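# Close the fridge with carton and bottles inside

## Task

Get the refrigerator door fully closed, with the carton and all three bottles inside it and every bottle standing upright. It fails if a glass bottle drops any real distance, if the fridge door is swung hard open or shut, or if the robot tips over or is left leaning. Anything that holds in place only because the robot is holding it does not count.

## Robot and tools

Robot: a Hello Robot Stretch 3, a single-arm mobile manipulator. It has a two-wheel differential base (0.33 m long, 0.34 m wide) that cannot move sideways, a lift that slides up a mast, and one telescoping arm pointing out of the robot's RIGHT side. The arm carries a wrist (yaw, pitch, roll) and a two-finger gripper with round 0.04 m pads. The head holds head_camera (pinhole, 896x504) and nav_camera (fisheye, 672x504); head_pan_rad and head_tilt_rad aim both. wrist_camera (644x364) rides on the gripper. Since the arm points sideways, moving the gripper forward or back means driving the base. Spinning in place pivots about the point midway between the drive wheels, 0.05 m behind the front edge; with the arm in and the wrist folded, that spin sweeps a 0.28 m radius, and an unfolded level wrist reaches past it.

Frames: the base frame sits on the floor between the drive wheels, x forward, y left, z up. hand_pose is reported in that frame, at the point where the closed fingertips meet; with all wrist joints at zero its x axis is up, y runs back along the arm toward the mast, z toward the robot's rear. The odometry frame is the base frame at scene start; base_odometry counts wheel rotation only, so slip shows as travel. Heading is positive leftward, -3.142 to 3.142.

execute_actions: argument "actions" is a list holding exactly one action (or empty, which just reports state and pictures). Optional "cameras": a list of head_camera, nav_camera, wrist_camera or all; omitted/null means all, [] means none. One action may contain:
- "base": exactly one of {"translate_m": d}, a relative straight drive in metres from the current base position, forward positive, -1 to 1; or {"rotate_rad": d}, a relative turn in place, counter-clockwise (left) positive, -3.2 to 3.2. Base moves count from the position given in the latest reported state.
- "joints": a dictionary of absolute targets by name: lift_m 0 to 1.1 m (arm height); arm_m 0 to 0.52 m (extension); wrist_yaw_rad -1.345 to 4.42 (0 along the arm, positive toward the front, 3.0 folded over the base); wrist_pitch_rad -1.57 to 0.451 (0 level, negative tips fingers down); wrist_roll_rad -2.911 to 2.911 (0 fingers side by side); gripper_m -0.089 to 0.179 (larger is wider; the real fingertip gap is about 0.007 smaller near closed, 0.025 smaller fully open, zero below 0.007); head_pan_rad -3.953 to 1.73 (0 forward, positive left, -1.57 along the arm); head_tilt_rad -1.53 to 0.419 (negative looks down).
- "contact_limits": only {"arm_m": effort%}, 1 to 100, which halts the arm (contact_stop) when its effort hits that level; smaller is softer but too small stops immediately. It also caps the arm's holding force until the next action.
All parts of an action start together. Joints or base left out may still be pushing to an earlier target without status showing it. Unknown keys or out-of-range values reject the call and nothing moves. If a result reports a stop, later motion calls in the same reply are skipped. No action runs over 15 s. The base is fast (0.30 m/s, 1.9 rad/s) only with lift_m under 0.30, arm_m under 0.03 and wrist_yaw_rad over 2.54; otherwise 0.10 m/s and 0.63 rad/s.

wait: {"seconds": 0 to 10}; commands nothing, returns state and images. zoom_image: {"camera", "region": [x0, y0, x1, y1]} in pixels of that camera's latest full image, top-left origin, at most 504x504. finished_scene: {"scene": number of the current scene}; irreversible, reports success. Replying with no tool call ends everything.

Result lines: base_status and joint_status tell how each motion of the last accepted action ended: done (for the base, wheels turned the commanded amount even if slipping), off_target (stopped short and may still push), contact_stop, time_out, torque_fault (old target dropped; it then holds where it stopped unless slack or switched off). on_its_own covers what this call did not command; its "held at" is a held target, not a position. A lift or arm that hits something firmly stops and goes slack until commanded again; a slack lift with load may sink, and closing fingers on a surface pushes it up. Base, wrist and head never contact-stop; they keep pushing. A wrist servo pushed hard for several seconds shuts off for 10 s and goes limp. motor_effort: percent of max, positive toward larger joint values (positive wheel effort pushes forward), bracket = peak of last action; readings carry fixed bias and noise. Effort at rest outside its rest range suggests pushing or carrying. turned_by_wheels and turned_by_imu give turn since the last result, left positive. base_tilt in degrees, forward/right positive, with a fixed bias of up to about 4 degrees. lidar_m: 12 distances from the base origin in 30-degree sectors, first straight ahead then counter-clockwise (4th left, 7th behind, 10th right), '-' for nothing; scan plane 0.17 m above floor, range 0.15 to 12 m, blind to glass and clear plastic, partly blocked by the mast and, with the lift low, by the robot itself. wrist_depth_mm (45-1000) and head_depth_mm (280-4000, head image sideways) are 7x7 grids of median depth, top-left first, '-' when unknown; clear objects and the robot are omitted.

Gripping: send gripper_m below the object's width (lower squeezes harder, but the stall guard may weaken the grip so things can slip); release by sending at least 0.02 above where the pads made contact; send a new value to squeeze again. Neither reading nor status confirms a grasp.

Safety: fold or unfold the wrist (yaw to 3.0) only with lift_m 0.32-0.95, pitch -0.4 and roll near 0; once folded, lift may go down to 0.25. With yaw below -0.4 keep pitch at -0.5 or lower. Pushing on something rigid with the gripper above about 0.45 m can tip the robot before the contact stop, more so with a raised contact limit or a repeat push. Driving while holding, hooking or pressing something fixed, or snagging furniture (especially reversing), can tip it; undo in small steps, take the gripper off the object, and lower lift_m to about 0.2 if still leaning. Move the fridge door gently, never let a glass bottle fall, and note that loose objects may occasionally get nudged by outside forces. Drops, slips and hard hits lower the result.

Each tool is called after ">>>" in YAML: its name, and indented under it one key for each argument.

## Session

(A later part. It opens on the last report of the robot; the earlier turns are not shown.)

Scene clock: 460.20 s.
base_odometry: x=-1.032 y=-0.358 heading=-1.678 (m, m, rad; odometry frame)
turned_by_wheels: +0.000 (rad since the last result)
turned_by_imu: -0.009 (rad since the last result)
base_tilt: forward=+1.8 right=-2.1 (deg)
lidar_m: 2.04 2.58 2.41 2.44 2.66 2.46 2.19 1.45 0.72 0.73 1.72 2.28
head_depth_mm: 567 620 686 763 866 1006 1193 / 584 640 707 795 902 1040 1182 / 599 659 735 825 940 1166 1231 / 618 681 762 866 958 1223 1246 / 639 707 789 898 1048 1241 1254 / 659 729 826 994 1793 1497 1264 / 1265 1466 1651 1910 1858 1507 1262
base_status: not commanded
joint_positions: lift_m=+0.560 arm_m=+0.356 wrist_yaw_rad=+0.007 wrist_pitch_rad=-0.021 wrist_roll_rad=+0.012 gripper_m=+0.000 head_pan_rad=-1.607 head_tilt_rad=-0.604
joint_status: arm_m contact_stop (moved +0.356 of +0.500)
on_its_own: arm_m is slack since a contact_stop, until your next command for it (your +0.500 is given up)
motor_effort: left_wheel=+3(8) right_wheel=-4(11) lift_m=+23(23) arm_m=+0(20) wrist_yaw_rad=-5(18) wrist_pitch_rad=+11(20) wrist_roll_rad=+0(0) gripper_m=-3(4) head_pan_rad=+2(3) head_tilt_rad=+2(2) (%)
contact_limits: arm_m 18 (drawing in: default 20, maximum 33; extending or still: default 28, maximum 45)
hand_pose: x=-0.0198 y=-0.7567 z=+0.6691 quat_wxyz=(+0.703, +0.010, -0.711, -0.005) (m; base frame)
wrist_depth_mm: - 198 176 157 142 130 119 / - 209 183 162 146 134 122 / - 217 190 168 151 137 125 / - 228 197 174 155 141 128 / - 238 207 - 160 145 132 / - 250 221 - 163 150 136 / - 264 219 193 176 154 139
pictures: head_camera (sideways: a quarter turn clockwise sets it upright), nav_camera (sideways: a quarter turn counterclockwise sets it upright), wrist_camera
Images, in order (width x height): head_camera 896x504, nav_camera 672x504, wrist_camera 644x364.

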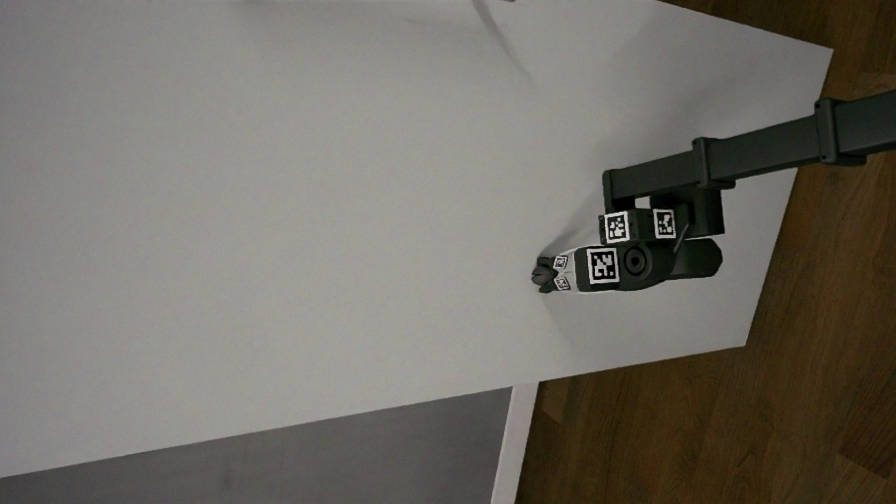

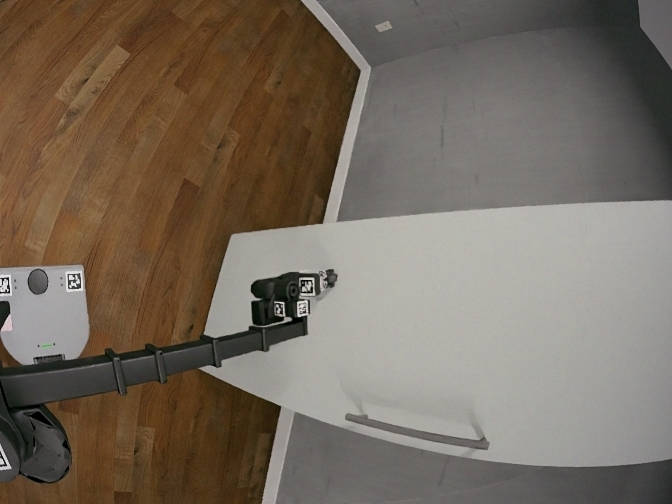

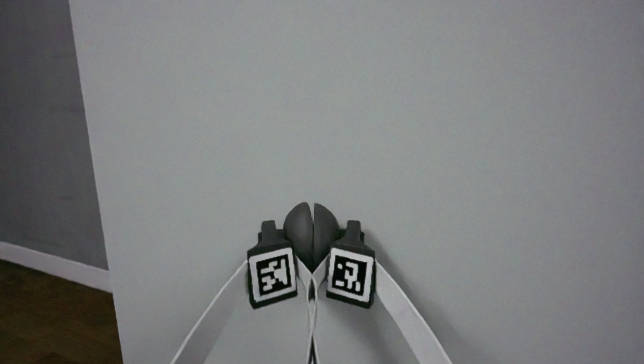

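>>> execute_actions:
  actions:
    - {"joints":{"arm_m":0.0}}
  cameras: []

>>> execute_actions:
  actions:
    - {"base":{"translate_m":-0.75},"joints":{"head_pan_rad":-1.25,"head_tilt_rad":-0.6}}
  cameras: ["head_camera","nav_camera"]

Scene clock: 467.47 s.
base_odometry: x=-1.032 y=-0.358 heading=-1.678 (m, m, rad; odometry frame)
turned_by_wheels: +0.000 (rad since the last result)
turned_by_imu: +0.000 (rad since the last result)
base_tilt: forward=+1.8 right=-2.2 (deg)
lidar_m: 2.04 2.58 2.41 2.44 2.66 2.47 2.19 1.45 0.72 0.73 1.72 2.29
head_depth_mm: 566 620 686 762 864 1005 1192 / 583 640 710 797 906 1049 1192 / 599 662 734 827 947 1113 1220 / 620 684 759 863 992 1167 1220 / 635 705 794 903 1050 1242 1252 / 661 733 828 1005 1794 1485 1260 / 1271 1463 1664 1920 1856 1507 1256
base_status: not commanded
joint_positions: lift_m=+0.560 arm_m=+0.000 wrist_yaw_rad=+0.002 wrist_pitch_rad=-0.020 wrist_roll_rad=+0.012 gripper_m=+0.000 head_pan_rad=-1.607 head_tilt_rad=-0.604
joint_status: all done
motor_effort: left_wheel=+2(3) right_wheel=-1(4) lift_m=+23(23) arm_m=-3(1) wrist_yaw_rad=-1(8) wrist_pitch_rad=+10(11) wrist_roll_rad=+0(0) gripper_m=-1(3) head_pan_rad=+2(2) head_tilt_rad=+1(1) (%)
hand_pose: x=-0.0211 y=-0.4010 z=+0.6694 quat_wxyz=(+0.703, +0.008, -0.711, -0.007) (m; base frame)
wrist_depth_mm: - - 540 475 429 397 361 / - - 555 492 444 401 371 / - - 574 504 458 414 389 / - - 589 535 471 428 401 / - - - - 487 444 419 / - - - 575 487 450 437 / - - 650 585 534 463 940
pictures: none
No camera images: the call's "cameras" was empty. Leave "cameras" out to get every camera's image.

Scene clock: 475.90 s.
base_odometry: x=-0.951 y=+0.387 heading=-1.678 (m, m, rad; odometry frame)
turned_by_wheels: +0.000 (rad since the last result)
turned_by_imu: +0.002 (rad since the last result)
base_tilt: forward=+1.8 right=-2.1 (deg)
lidar_m: 2.80 2.88 2.70 2.74 1.92 1.78 1.71 1.13 1.05 0.91 0.71 1.16
head_depth_mm: 917 994 1082 1197 1338 1426 1232 / 961 1050 1168 1306 1467 1482 1200 / 856 955 1075 1228 1442 1484 1240 / 751 824 909 1022 1155 1352 1248 / 666 724 791 879 978 1112 1234 / 603 649 708 788 923 1163 1261 / 564 630 705 863 1106 1393 1257
base_status: done
joint_positions: lift_m=+0.560 arm_m=+0.000 wrist_yaw_rad=+0.002 wrist_pitch_rad=-0.020 wrist_roll_rad=+0.012 gripper_m=+0.000 head_pan_rad=-1.257 head_tilt_rad=-0.604
joint_status: all done
motor_effort: left_wheel=+1(4) right_wheel=+0(4) lift_m=+23(23) arm_m=-3(3) wrist_yaw_rad=-1(2) wrist_pitch_rad=+10(10) wrist_roll_rad=+0(0) gripper_m=-3(3) head_pan_rad=+3(21) head_tilt_rad=+2(2) (%)
hand_pose: x=-0.0211 y=-0.4010 z=+0.6694 quat_wxyz=(+0.703, +0.008, -0.711, -0.007) (m; base frame)
wrist_depth_mm: 406 516 704 788 731 645 603 / 410 524 708 816 753 676 621 / 416 536 741 866 757 704 648 / 420 535 753 895 795 721 648 / 426 549 768 - 815 721 661 / 432 546 704 956 830 746 699 / 439 553 841 948 894 774 716
pictures: head_camera (sideways: a quarter turn clockwise sets it upright), nav_camera (sideways: a quarter turn counterclockwise sets it upright)
Images, in order (width x height): head_camera 896x504, nav_camera 672x504.

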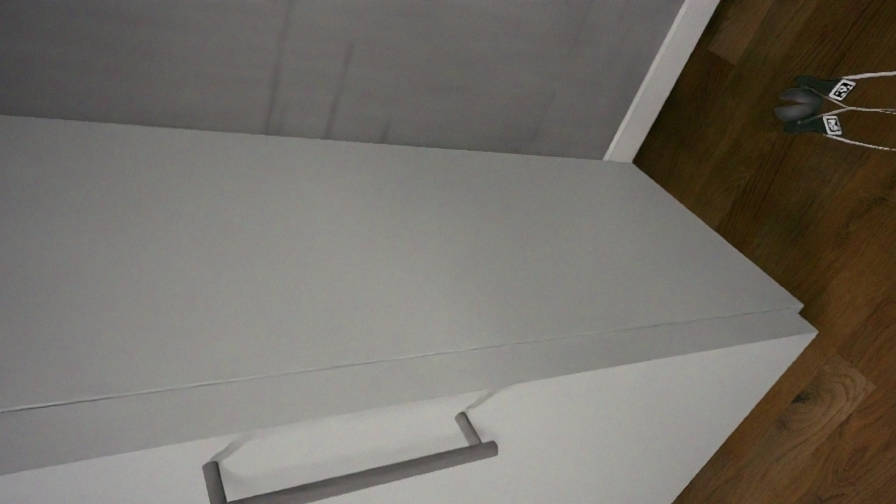

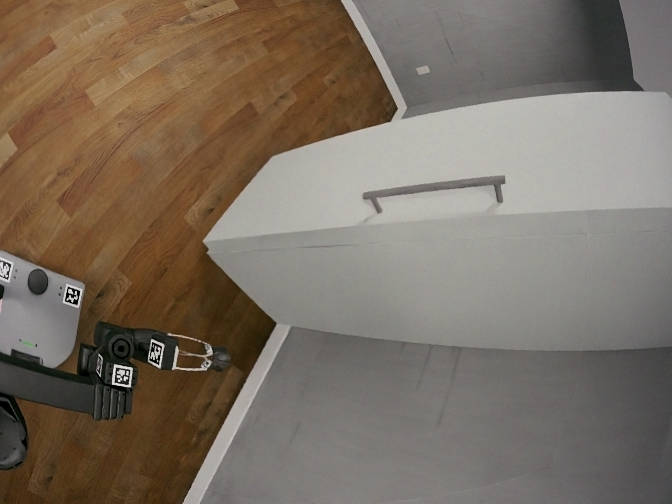

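Seam is shut.

>>> finished_scene:
  scene: 1

The scene is finished: the task was done.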